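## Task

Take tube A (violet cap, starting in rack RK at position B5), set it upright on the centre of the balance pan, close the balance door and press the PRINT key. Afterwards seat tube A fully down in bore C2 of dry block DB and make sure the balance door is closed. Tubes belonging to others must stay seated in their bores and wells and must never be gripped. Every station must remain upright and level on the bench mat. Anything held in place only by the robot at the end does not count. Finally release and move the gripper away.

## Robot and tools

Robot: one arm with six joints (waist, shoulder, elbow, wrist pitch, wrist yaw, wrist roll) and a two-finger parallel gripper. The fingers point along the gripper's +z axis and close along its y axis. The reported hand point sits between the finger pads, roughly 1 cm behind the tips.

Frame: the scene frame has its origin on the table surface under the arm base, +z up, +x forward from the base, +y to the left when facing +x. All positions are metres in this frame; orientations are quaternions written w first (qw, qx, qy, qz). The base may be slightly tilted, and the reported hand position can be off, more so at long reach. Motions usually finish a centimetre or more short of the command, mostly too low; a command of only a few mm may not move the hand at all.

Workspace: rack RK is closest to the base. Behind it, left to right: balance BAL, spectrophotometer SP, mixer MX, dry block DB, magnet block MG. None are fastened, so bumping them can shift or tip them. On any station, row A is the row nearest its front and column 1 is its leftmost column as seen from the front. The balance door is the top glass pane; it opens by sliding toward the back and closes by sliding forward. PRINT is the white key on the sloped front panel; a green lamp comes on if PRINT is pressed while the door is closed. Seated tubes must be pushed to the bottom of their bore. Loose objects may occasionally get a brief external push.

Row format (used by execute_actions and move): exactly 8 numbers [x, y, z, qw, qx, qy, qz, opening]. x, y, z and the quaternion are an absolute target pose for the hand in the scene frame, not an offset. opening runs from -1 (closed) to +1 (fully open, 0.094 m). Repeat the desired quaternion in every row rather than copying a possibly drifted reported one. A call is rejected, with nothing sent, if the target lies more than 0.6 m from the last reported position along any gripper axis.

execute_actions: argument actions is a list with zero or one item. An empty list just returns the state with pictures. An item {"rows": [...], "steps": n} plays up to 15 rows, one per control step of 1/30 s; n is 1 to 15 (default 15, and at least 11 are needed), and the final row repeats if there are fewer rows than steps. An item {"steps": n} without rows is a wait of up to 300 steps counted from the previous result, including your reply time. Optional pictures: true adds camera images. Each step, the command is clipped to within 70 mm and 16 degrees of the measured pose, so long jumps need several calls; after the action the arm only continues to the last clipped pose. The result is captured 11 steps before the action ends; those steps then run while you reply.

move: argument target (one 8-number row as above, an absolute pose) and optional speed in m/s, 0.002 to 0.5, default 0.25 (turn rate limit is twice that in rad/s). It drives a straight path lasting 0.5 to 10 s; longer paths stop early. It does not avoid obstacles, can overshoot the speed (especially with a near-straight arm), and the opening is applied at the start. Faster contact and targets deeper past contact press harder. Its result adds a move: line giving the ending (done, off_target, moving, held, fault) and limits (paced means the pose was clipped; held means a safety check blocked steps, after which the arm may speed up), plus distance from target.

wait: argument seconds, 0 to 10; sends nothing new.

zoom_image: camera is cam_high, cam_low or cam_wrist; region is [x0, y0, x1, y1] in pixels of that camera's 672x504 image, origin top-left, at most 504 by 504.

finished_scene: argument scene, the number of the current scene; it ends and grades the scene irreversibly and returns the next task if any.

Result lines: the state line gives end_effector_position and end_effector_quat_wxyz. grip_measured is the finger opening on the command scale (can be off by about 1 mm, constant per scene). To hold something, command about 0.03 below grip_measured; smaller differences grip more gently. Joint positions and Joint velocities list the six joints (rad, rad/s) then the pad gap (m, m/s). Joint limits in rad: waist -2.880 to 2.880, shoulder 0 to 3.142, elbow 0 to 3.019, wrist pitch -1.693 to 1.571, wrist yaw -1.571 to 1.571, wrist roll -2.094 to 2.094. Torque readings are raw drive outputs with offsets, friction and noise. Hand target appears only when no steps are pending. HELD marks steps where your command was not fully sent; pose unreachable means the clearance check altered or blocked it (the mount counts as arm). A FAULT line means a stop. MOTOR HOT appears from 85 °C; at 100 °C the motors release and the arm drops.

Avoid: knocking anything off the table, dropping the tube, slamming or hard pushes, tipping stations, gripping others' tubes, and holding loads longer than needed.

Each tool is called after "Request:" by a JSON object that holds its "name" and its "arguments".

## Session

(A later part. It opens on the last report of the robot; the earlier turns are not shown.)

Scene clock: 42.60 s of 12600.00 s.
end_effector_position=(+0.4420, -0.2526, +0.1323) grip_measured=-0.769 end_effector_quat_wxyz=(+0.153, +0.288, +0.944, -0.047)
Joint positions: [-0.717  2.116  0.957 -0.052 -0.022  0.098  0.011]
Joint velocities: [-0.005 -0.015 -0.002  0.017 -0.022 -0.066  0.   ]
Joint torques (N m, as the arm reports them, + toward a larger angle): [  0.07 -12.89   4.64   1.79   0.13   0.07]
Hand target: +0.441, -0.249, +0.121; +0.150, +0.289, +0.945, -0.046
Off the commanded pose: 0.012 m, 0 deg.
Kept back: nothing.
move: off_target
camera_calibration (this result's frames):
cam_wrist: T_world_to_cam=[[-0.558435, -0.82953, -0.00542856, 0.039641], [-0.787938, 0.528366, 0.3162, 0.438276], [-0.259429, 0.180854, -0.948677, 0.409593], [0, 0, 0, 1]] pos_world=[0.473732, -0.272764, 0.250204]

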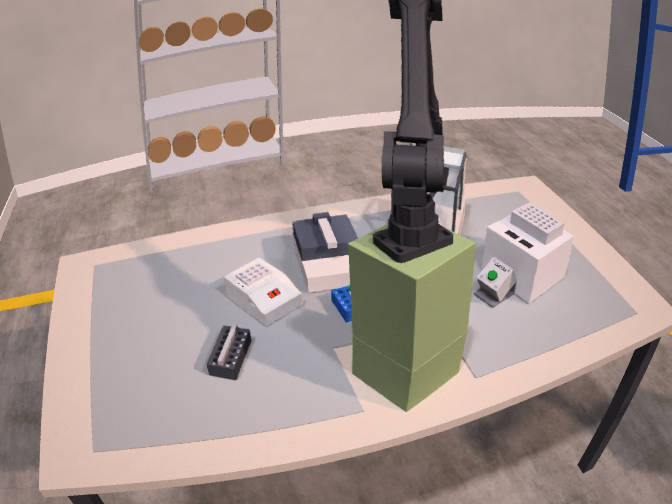

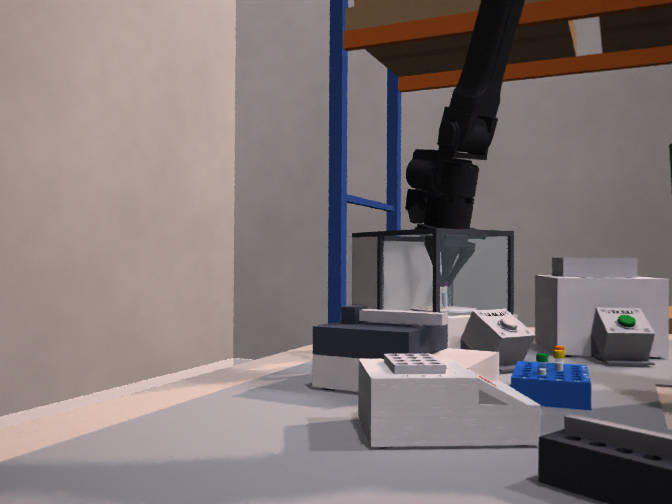

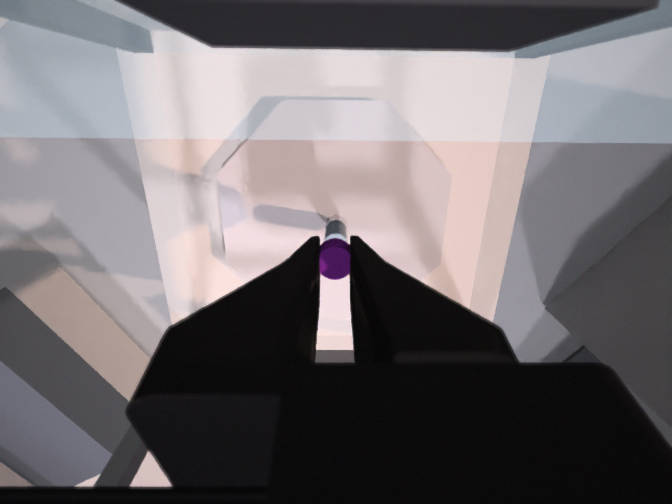

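Contact. Release.

Request:
{"name": "move", "arguments": {"target": [0.442,-0.2526,0.131,0.1495,0.2884,0.9442,-0.0457,-0.4], "speed": 0.01}}

Request:
{"name": "move", "arguments": {"target": [0.436,-0.249,0.29,0.1495,0.2884,0.9442,-0.0457,-0.4], "speed": 0.1}}

Request:
{"name": "move", "arguments": {"target": [0.535,-0.318,0.275,0,0.292,0.956,0,-1], "speed": 0.2}}

Scene clock: 45.43 s of 12600.00 s.
end_effector_position=(+0.4413, -0.2522, +0.1321) grip_measured=-0.402 end_effector_quat_wxyz=(+0.152, +0.289, +0.944, -0.046)
Joint positions: [-0.717  2.116  0.957 -0.055 -0.022  0.098  0.028]
Joint velocities: [-0.005 -0.015 -0.002  0.017  0.022 -0.007  0.   ]
Joint torques (N m, as the arm reports them, + toward a larger angle): [ -0.64 -14.6    4.83   0.82   0.02  -0.03]
Hand target: +0.442, -0.253, +0.131; +0.150, +0.289, +0.945, -0.046
Off the commanded pose: 0.001 m, 0 deg.
Kept back: nothing.
move: done
camera_calibration (this result's frames):
cam_wrist: T_world_to_cam=[[-0.558579, -0.829435, -0.00516912, 0.0396205], [-0.787009, 0.528019, 0.31908, 0.4368], [-0.261926, 0.182299, -0.947714, 0.410486], [0, 0, 0, 1]] pos_world=[0.473414, -0.272608, 0.249854]

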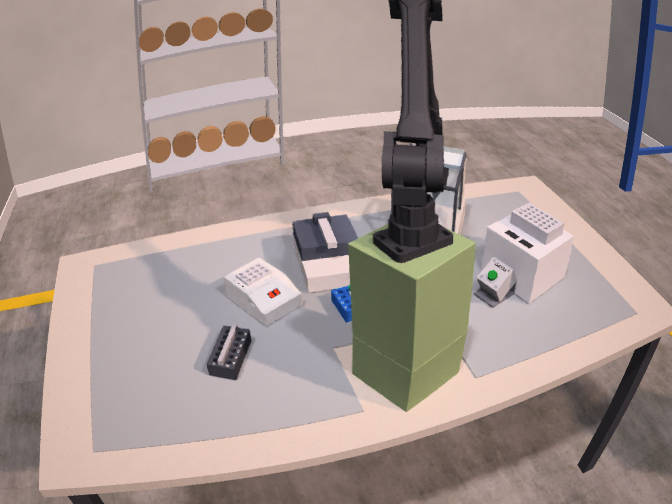

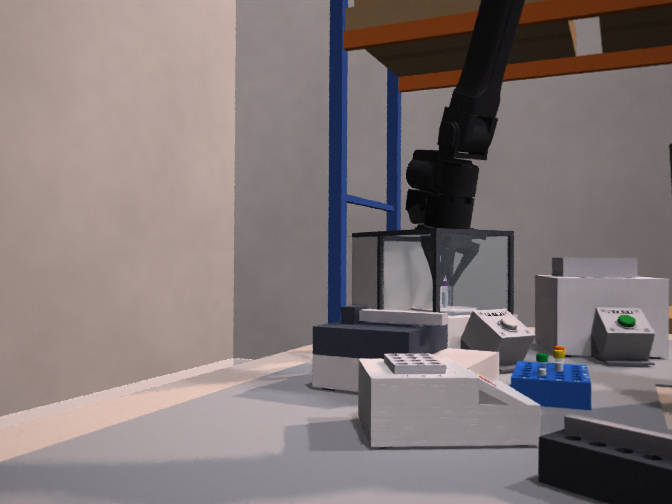

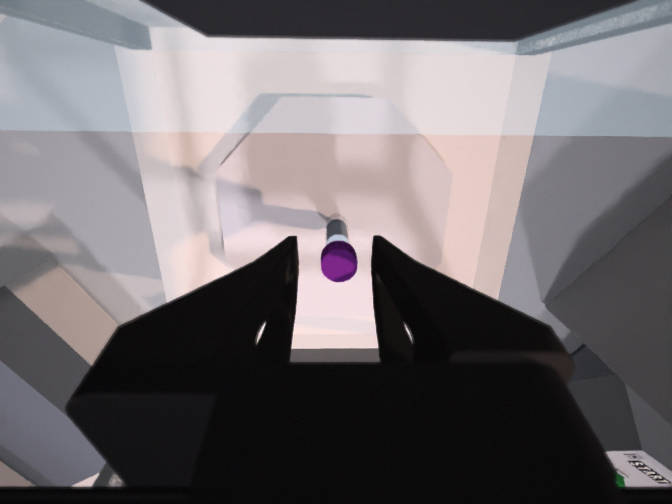

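Scene clock: 47.37 s of 12600.00 s.
end_effector_position=(+0.4330, -0.2422, +0.2778) grip_measured=-0.402 end_effector_quat_wxyz=(+0.140, +0.289, +0.946, -0.043)
Joint positions: [-0.723  1.742  0.934 -0.433 -0.025  0.09   0.028]
Joint velocities: [ 0.024 -0.015 -0.022 -0.022 -0.066 -0.037 -0.   ]
Joint torques (N m, as the arm reports them, + toward a larger angle): [ -1.66 -13.58   8.64   0.83  -0.08  -0.14]
Hand target: +0.439, -0.251, +0.288; +0.150, +0.289, +0.945, -0.046
Off the commanded pose: 0.014 m, 1 deg.
Kept back: nothing.
move: off_target
camera_calibration (this result's frames):
cam_wrist: T_world_to_cam=[[-0.558883, -0.829237, -0.00388538, 0.0438043], [-0.779562, 0.523794, 0.343398, 0.367432], [-0.282724, 0.194948, -0.939182, 0.554278], [0, 0, 0, 1]] pos_world=[0.467625, -0.26419, 0.394562]

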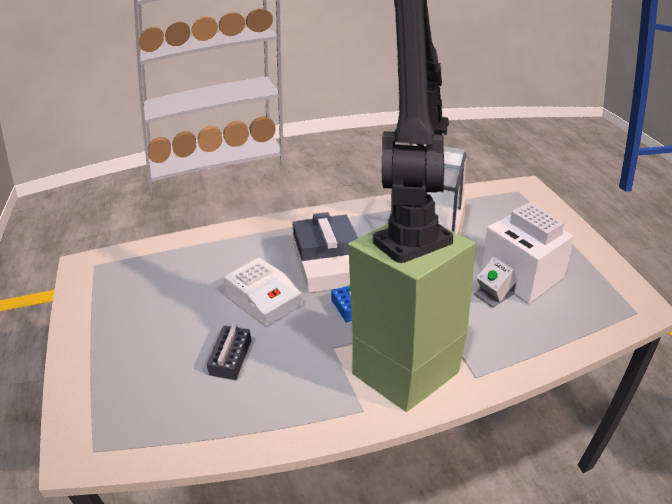

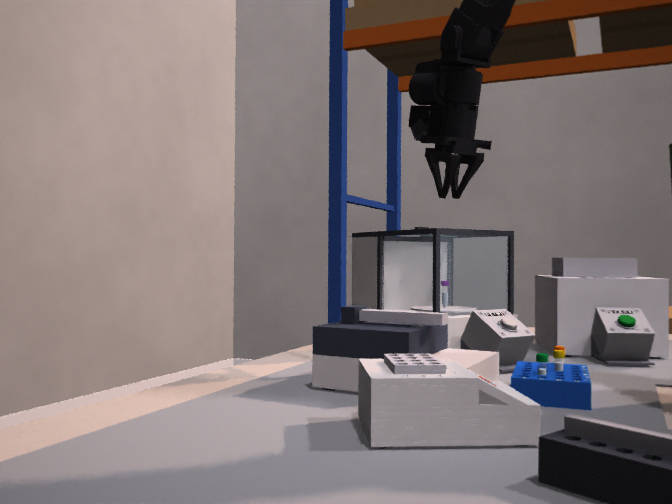

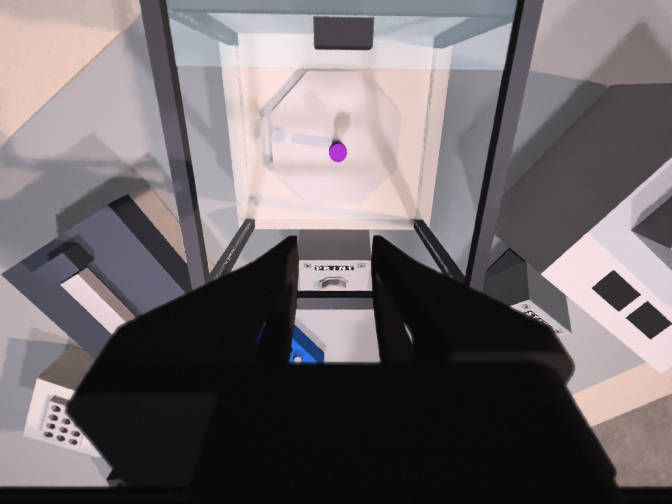

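Scene clock: 48.60 s of 12600.00 s.
end_effector_position=(+0.5220, -0.3067, +0.2609) grip_measured=-0.980 end_effector_quat_wxyz=(-0.015, +0.295, +0.956, +0.005)
Joint positions: [-0.75   2.129  1.578 -1.014 -0.054  0.055  0.001]
Joint velocities: [-0.015 -0.015  0.002 -0.002 -0.037  0.007 -0.   ]
Joint torques (N m, as the arm reports them, + toward a larger angle): [ -1.62 -18.78  12.05   0.09  -0.08  -0.16]
Hand target: +0.534, -0.319, +0.273; +0.001, +0.294, +0.956, +0.002
Off the commanded pose: 0.022 m, 2 deg.
Kept back: nothing.
move: off_target
camera_calibration (this result's frames):
cam_wrist: T_world_to_cam=[[-0.563927, -0.82581, -0.00496596, 0.0439905], [-0.646422, 0.437669, 0.624967, 0.307052], [-0.513931, 0.355646, -0.780635, 0.704701], [0, 0, 0, 1]] pos_world=[0.58546, -0.348684, 0.358435]

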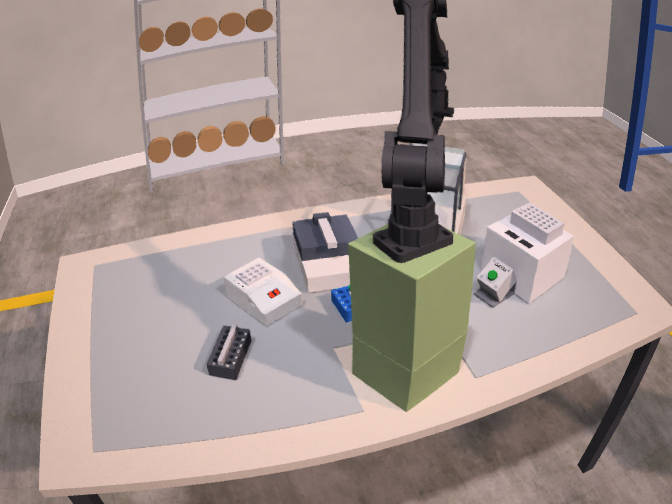

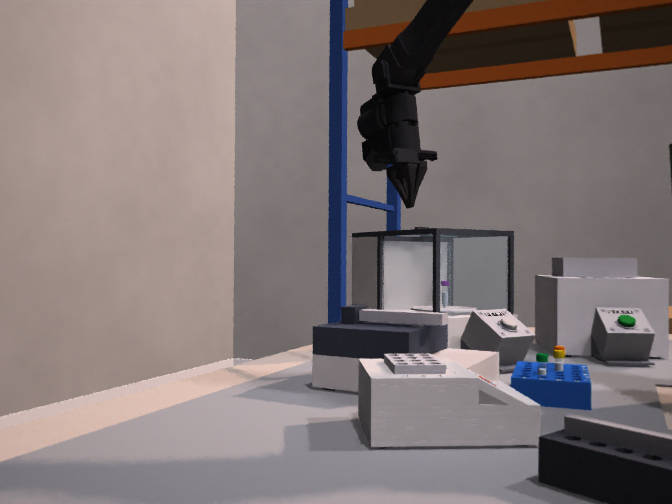

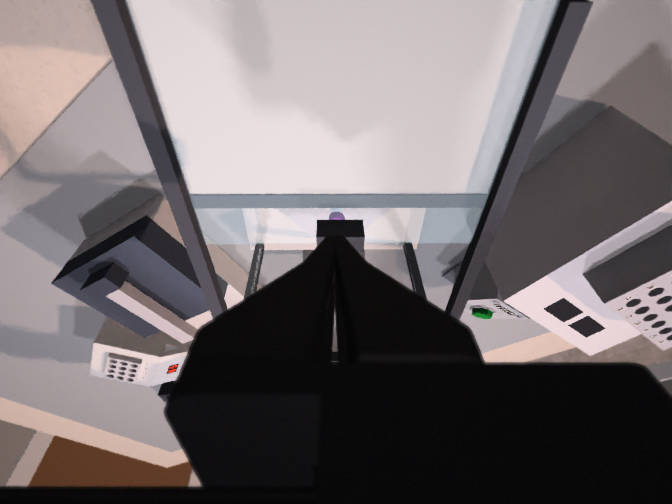

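Request:
{"name": "move", "arguments": {"target": [0.518,-0.306,0.221,0,0.292,0.956,0,-1], "speed": 0.05}}

Request:
{"name": "move", "arguments": {"target": [0.400,-0.223,0.218,0,0.292,0.956,0,-1], "speed": 0.05}}

Request:
{"name": "zoom_image", "arguments": {"camera": "cam_low", "region": [400,170,540,270]}}

Scene clock: 50.20 s of 12600.00 s.
end_effector_position=(+0.5163, -0.3055, +0.2256) grip_measured=-0.980 end_effector_quat_wxyz=(-0.001, +0.293, +0.956, +0.001)
Joint positions: [-0.75   2.157  1.517 -0.895 -0.054  0.054  0.001]
Joint velocities: [-0.005 -0.015 -0.012  0.012 -0.022  0.007 -0.   ]
Joint torques (N m, as the arm reports them, + toward a larger angle): [ -0.31 -18.49   7.71   0.8    0.13  -0.05]
Hand target: +0.517, -0.305, +0.221; -0.000, +0.292, +0.956, -0.000
Off the commanded pose: 0.005 m, 0 deg.
Kept back: nothing.
move: done
camera_calibration (this result's frames):
cam_wrist: T_world_to_cam=[[-0.561873, -0.827197, -0.00663708, 0.0405379], [-0.662867, 0.445424, 0.601834, 0.341], [-0.494879, 0.342554, -0.798593, 0.664051], [0, 0, 0, 1]] pos_world=[0.57744, -0.34583, 0.32535]

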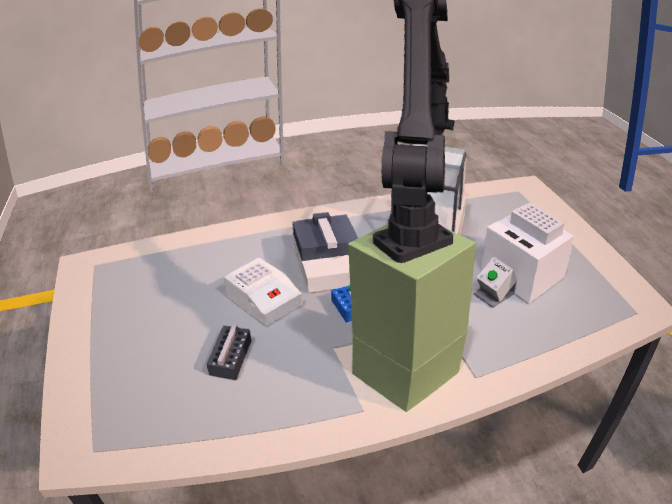

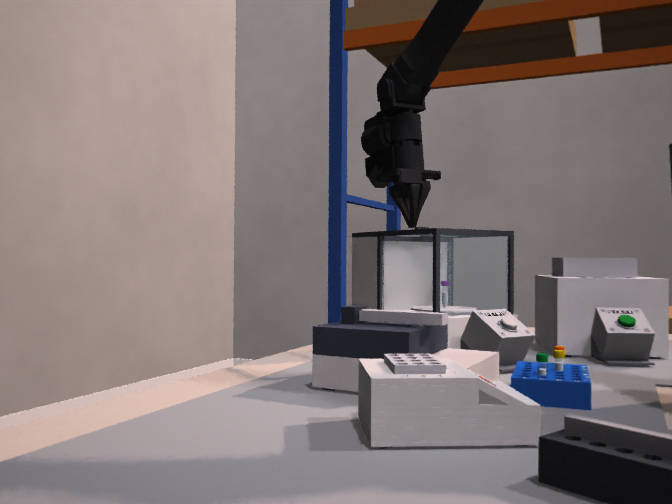

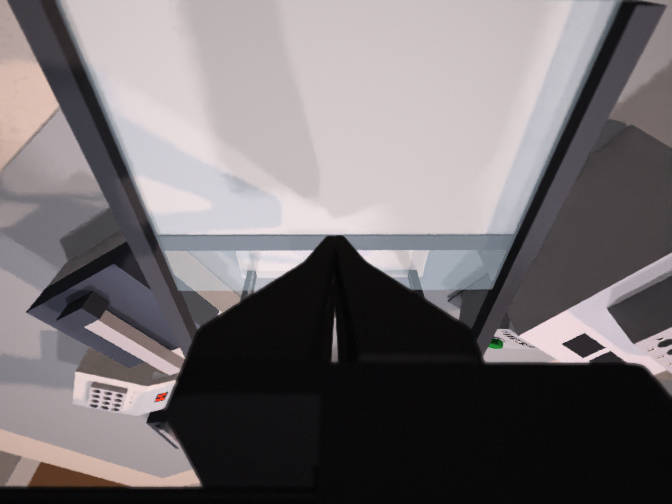

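Scene clock: 53.37 s of 12600.00 s.
end_effector_position=(+0.4063, -0.2315, +0.2214) grip_measured=-0.980 end_effector_quat_wxyz=(+0.009, +0.294, +0.956, -0.002)
Joint positions: [-0.735  1.912  1.036 -0.64  -0.052  0.071  0.001]
Joint velocities: [-0.005  0.005 -0.007 -0.007  0.007  0.007  0.   ]
Joint torques (N m, as the arm reports them, + toward a larger angle): [  1.06 -15.29   4.42   0.13   0.09   0.07]
Hand target: +0.400, -0.221, +0.221; -0.000, +0.292, +0.956, -0.000
Off the commanded pose: 0.011 m, 1 deg.
Kept back: nothing.
move: off_target
camera_calibration (this result's frames):
cam_wrist: T_world_to_cam=[[-0.5622, -0.826978, -0.00629521, 0.040041], [-0.672063, 0.452422, 0.586213, 0.246419], [-0.481937, 0.3338, -0.810132, 0.576173], [0, 0, 0, 1]] pos_world=[0.465799, -0.270699, 0.322575]

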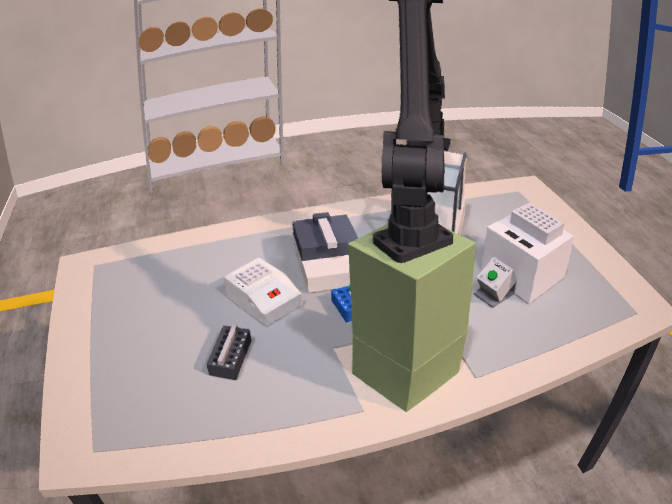

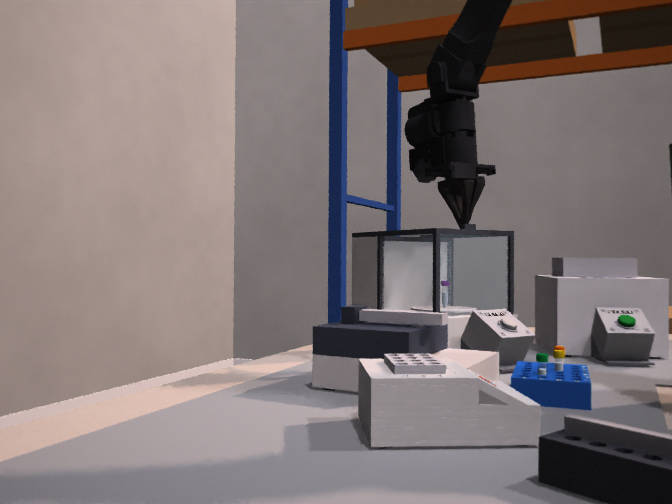

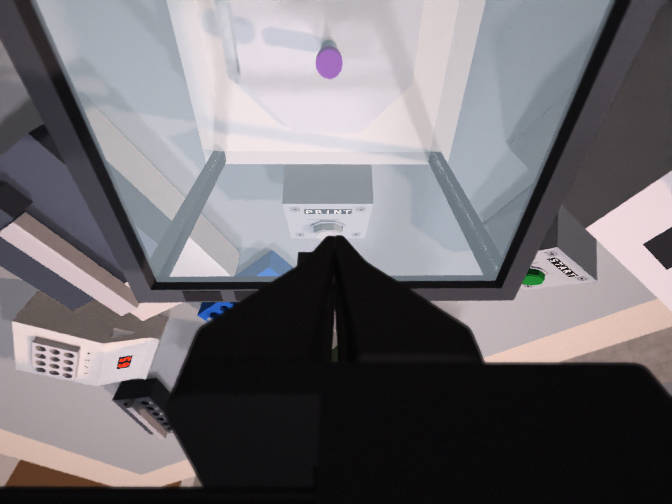

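Region (400, 170, 540, 270) of cam_low's 672x504 image, scaled by 3.600, with more detail than that image has; it fills the top 360 rows of this view, and the rest is white.

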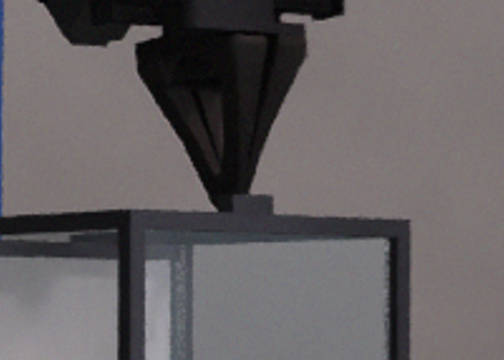

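Request:
{"name": "move", "arguments": {"target": [0.415,-0.237,0.275,0,0.292,0.956,0,-1], "speed": 0.1}}

Request:
{"name": "move", "arguments": {"target": [0.309,-0.158,0.26,0.2474,0.282,0.9234,-0.0756,-1]}}

Request:
{"name": "move", "arguments": {"target": [0.317,-0.161,0.12,0.2474,0.282,0.9234,-0.0756,-1], "speed": 0.15}}

Scene clock: 54.73 s of 12600.00 s.
end_effector_position=(+0.4001, -0.2256, +0.2593) grip_measured=-0.980 end_effector_quat_wxyz=(-0.020, +0.294, +0.955, +0.005)
Joint positions: [-0.735  1.844  1.067 -0.797 -0.052  0.07   0.001]
Joint velocities: [ 0.015 -0.005  0.017 -0.002 -0.007 -0.051 -0.001]
Joint torques (N m, as the arm reports them, + toward a larger angle): [ -1.14 -14.83   9.9    0.08   0.04  -0.14]
Hand target: +0.416, -0.238, +0.275; +0.000, +0.292, +0.956, -0.000
Off the commanded pose: 0.024 m, 2 deg.
Kept back: nothing.
move: off_target
camera_calibration (this result's frames):
cam_wrist: T_world_to_cam=[[-0.56366, -0.826004, -0.00210432, 0.0413705], [-0.640671, 0.435579, 0.632306, 0.189115], [-0.521371, 0.357754, -0.774716, 0.613878], [0, 0, 0, 1]] pos_world=[0.464538, -0.26782, 0.35609]

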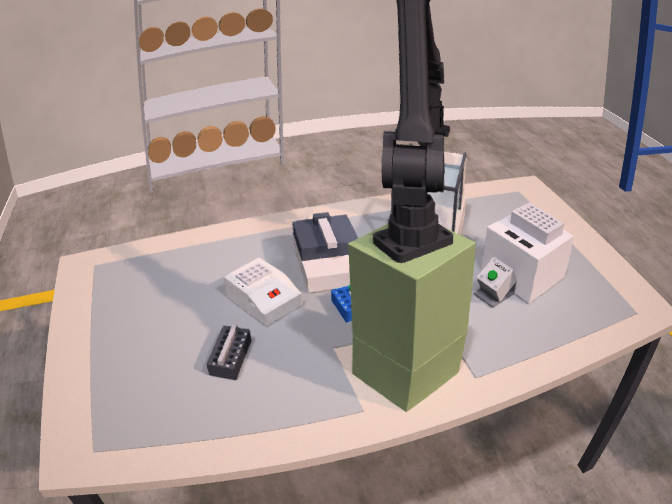

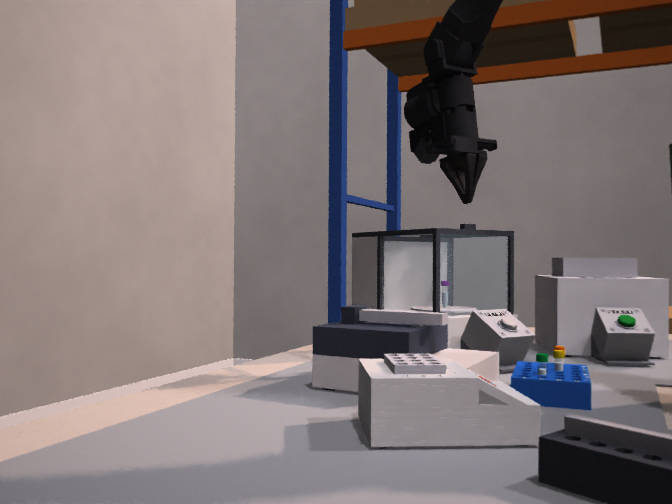

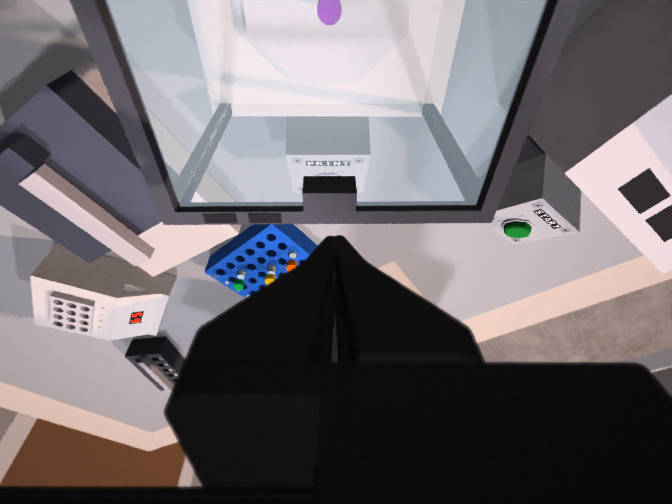

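Scene clock: 56.37 s of 12600.00 s.
end_effector_position=(+0.3012, -0.1563, +0.2569) grip_measured=-0.980 end_effector_quat_wxyz=(+0.232, +0.279, +0.929, -0.078)
Joint positions: [-0.66   1.473  0.348  0.084  0.035  0.136  0.001]
Joint velocities: [ 0.005  0.005  0.007 -0.012 -0.051  0.066  0.   ]
Joint torques (N m, as the arm reports them, + toward a larger angle): [ 1.06 -7.42  5.14  1.93  0.23  0.09]
Hand target: +0.309, -0.157, +0.262; +0.246, +0.278, +0.925, -0.079
Off the commanded pose: 0.009 m, 2 deg.
Kept back: nothing.
move: done
camera_calibration (this result's frames):
cam_wrist: T_world_to_cam=[[-0.553019, -0.833099, 0.0107468, 0.035256], [-0.823067, 0.548271, 0.14819, 0.293935], [-0.129349, 0.0731065, -0.988901, 0.428169], [0, 0, 0, 1]] pos_world=[0.316808, -0.163086, 0.379479]

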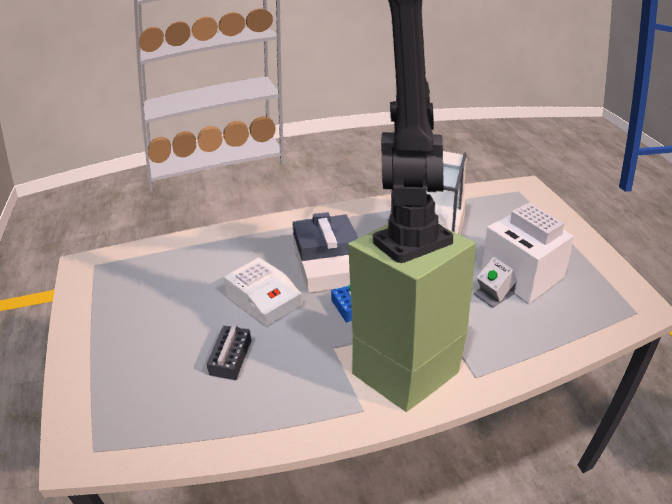

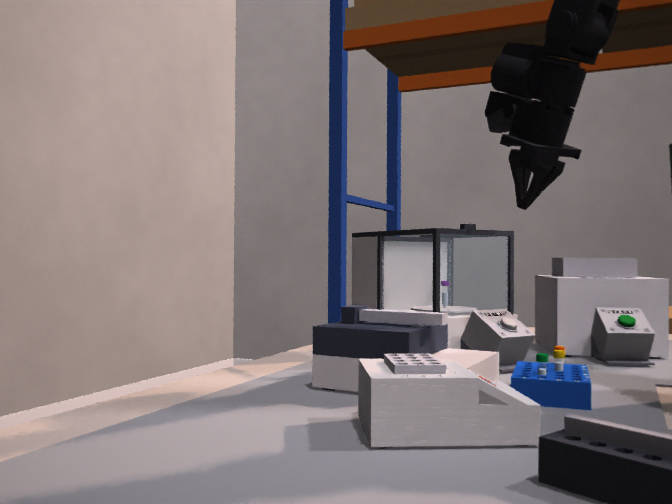

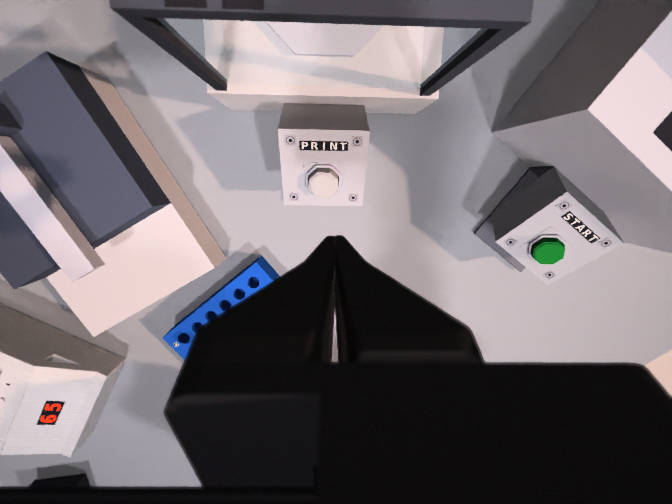

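Scene clock: 57.67 s of 12600.00 s.
end_effector_position=(+0.3075, -0.1606, +0.1200) grip_measured=-0.980 end_effector_quat_wxyz=(+0.236, +0.283, +0.927, -0.076)
Joint positions: [-0.642  2.152  0.43   0.687  0.04   0.161  0.001]
Joint velocities: [-0.024  0.005 -0.002  0.017 -0.022 -0.051 -0.001]
Joint torques (N m, as the arm reports them, + toward a larger angle): [ 1.05 -9.93 -0.37  1.88  0.24  0.06]
Hand target: +0.314, -0.160, +0.123; +0.247, +0.282, +0.924, -0.076
Off the commanded pose: 0.009 m, 1 deg.
Kept back: nothing.
move: done
camera_calibration (this result's frames):
cam_wrist: T_world_to_cam=[[-0.558106, -0.829768, 0.00177528, 0.0397919], [-0.821247, 0.552678, 0.141774, 0.322754], [-0.11862, 0.0776668, -0.989898, 0.291497], [0, 0, 0, 1]] pos_world=[0.321847, -0.168001, 0.242723]

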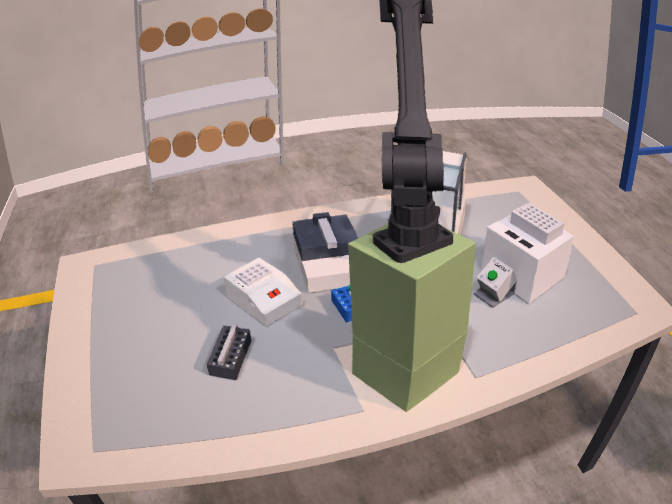

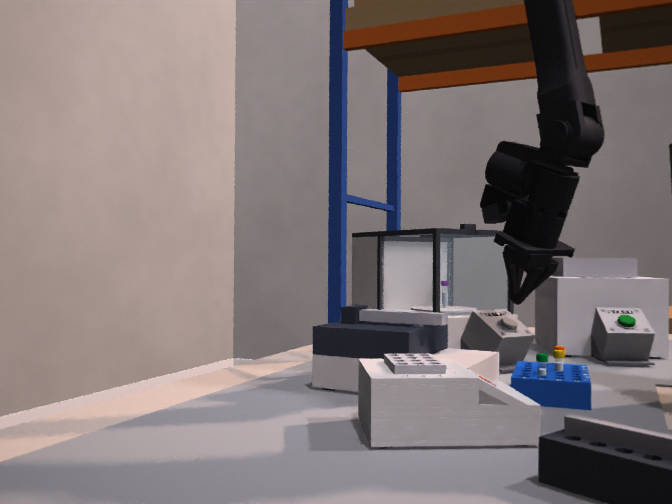

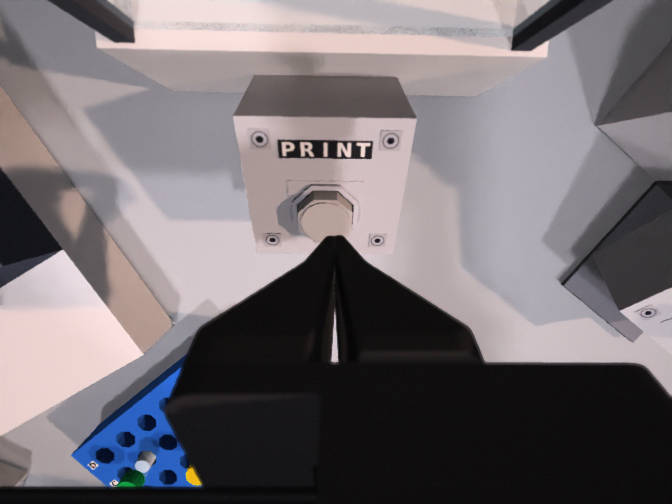

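Need ~4 mm left, ~3 mm out.

Request:
{"name": "move", "arguments": {"target": [0.322,-0.158,0.095,0.2474,0.282,0.9234,-0.0756,-1], "speed": 0.04}}

Request:
{"name": "move", "arguments": {"target": [0.324,-0.160,0.072,0.2474,0.282,0.9234,-0.0756,-1], "speed": 0.02}}

Request:
{"name": "zoom_image", "arguments": {"camera": "cam_low", "region": [430,210,570,370]}}

Scene clock: 59.20 s of 12600.00 s.
end_effector_position=(+0.3173, -0.1596, +0.0959) grip_measured=-0.980 end_effector_quat_wxyz=(+0.241, +0.282, +0.926, -0.076)
Joint positions: [-0.62   2.253  0.479  0.748  0.051  0.179  0.001]
Joint velocities: [-0.015 -0.005 -0.002 -0.012 -0.007  0.007  0.   ]
Joint torques (N m, as the arm reports them, + toward a larger angle): [  0.8  -10.    -0.79   2.09   0.23   0.09]
Hand target: +0.322, -0.158, +0.095; +0.247, +0.282, +0.924, -0.076
Off the commanded pose: 0.005 m, 1 deg.
Kept back: nothing.
move: done
camera_calibration (this result's frames):
cam_wrist: T_world_to_cam=[[-0.556819, -0.830634, 0.000314882, 0.0456884], [-0.823336, 0.551977, 0.132058, 0.335109], [-0.109865, 0.073273, -0.991242, 0.265298], [0, 0, 0, 1]] pos_world=[0.330495, -0.166461, 0.218706]

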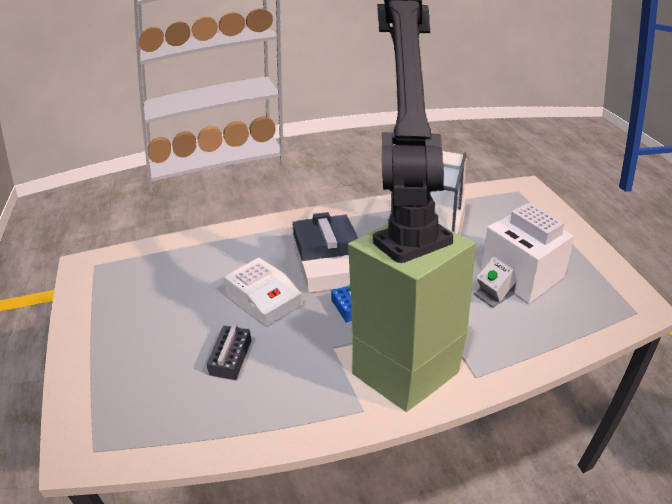

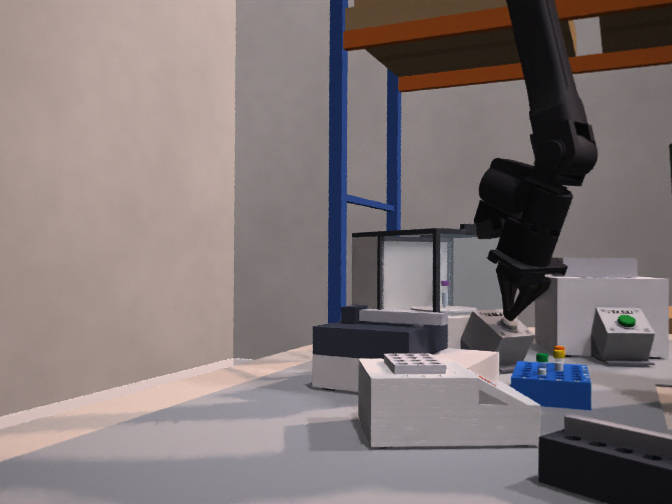

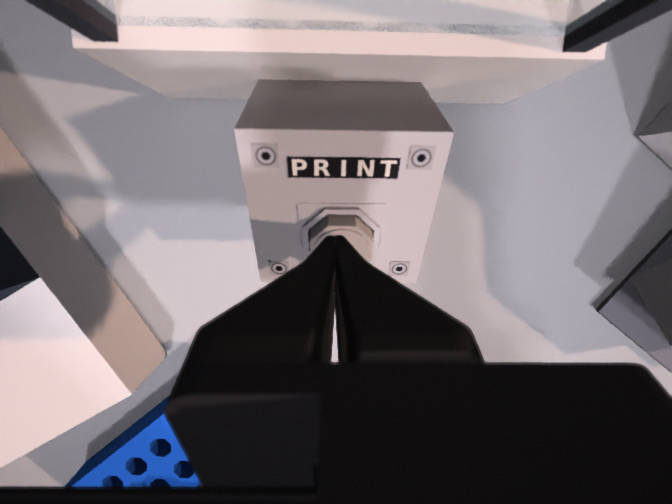

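Scene clock: 60.67 s of 12600.00 s.
end_effector_position=(+0.3188, -0.1610, +0.0867) grip_measured=-0.980 end_effector_quat_wxyz=(+0.250, +0.282, +0.923, -0.079)
Joint positions: [-0.619  2.303  0.492  0.805  0.055  0.181  0.001]
Joint velocities: [ 0.015 -0.005 -0.017  0.017  0.051  0.066  0.   ]
Joint torques (N m, as the arm reports them, + toward a larger angle): [ 0.68 -7.01  1.31  1.62  0.1   0.09]
Hand target: +0.323, -0.160, +0.073; +0.247, +0.282, +0.924, -0.076
Off the commanded pose: 0.016 m, 0 deg.
Kept back: nothing.
move: off_target
camera_calibration (this result's frames):
cam_wrist: T_world_to_cam=[[-0.558296, -0.829641, -0.0011105, 0.0461346], [-0.824449, 0.554652, 0.112456, 0.340833], [-0.0926819, 0.0636992, -0.993656, 0.249654], [0, 0, 0, 1]] pos_world=[0.329894, -0.166671, 0.209792]

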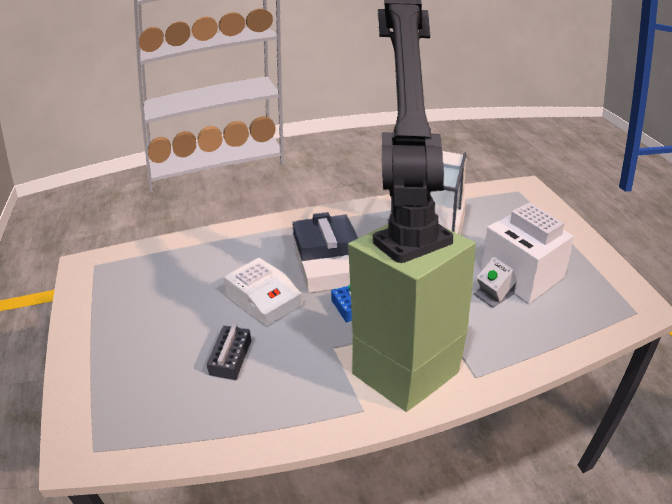

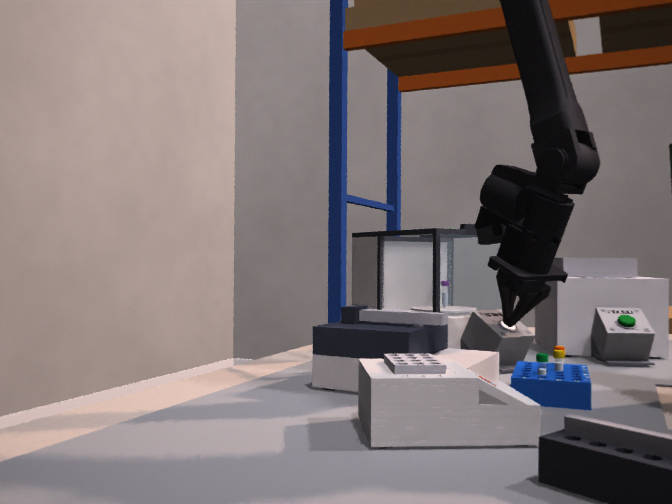

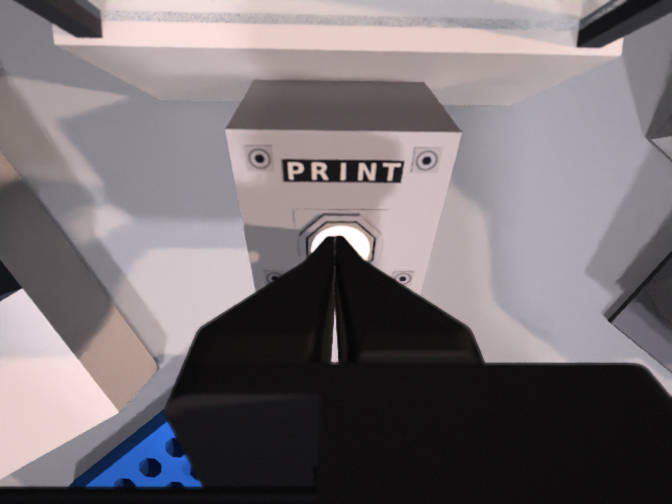

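Region (430, 210, 570, 370) of cam_low's 672x504 image, scaled by 3.150, with more detail than that image has; it fills the left 441 columns of this view, and the rest is white.

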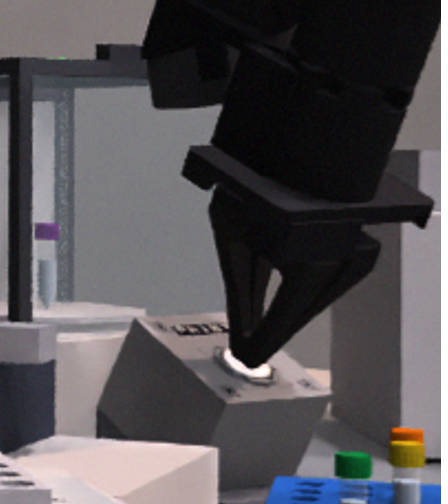

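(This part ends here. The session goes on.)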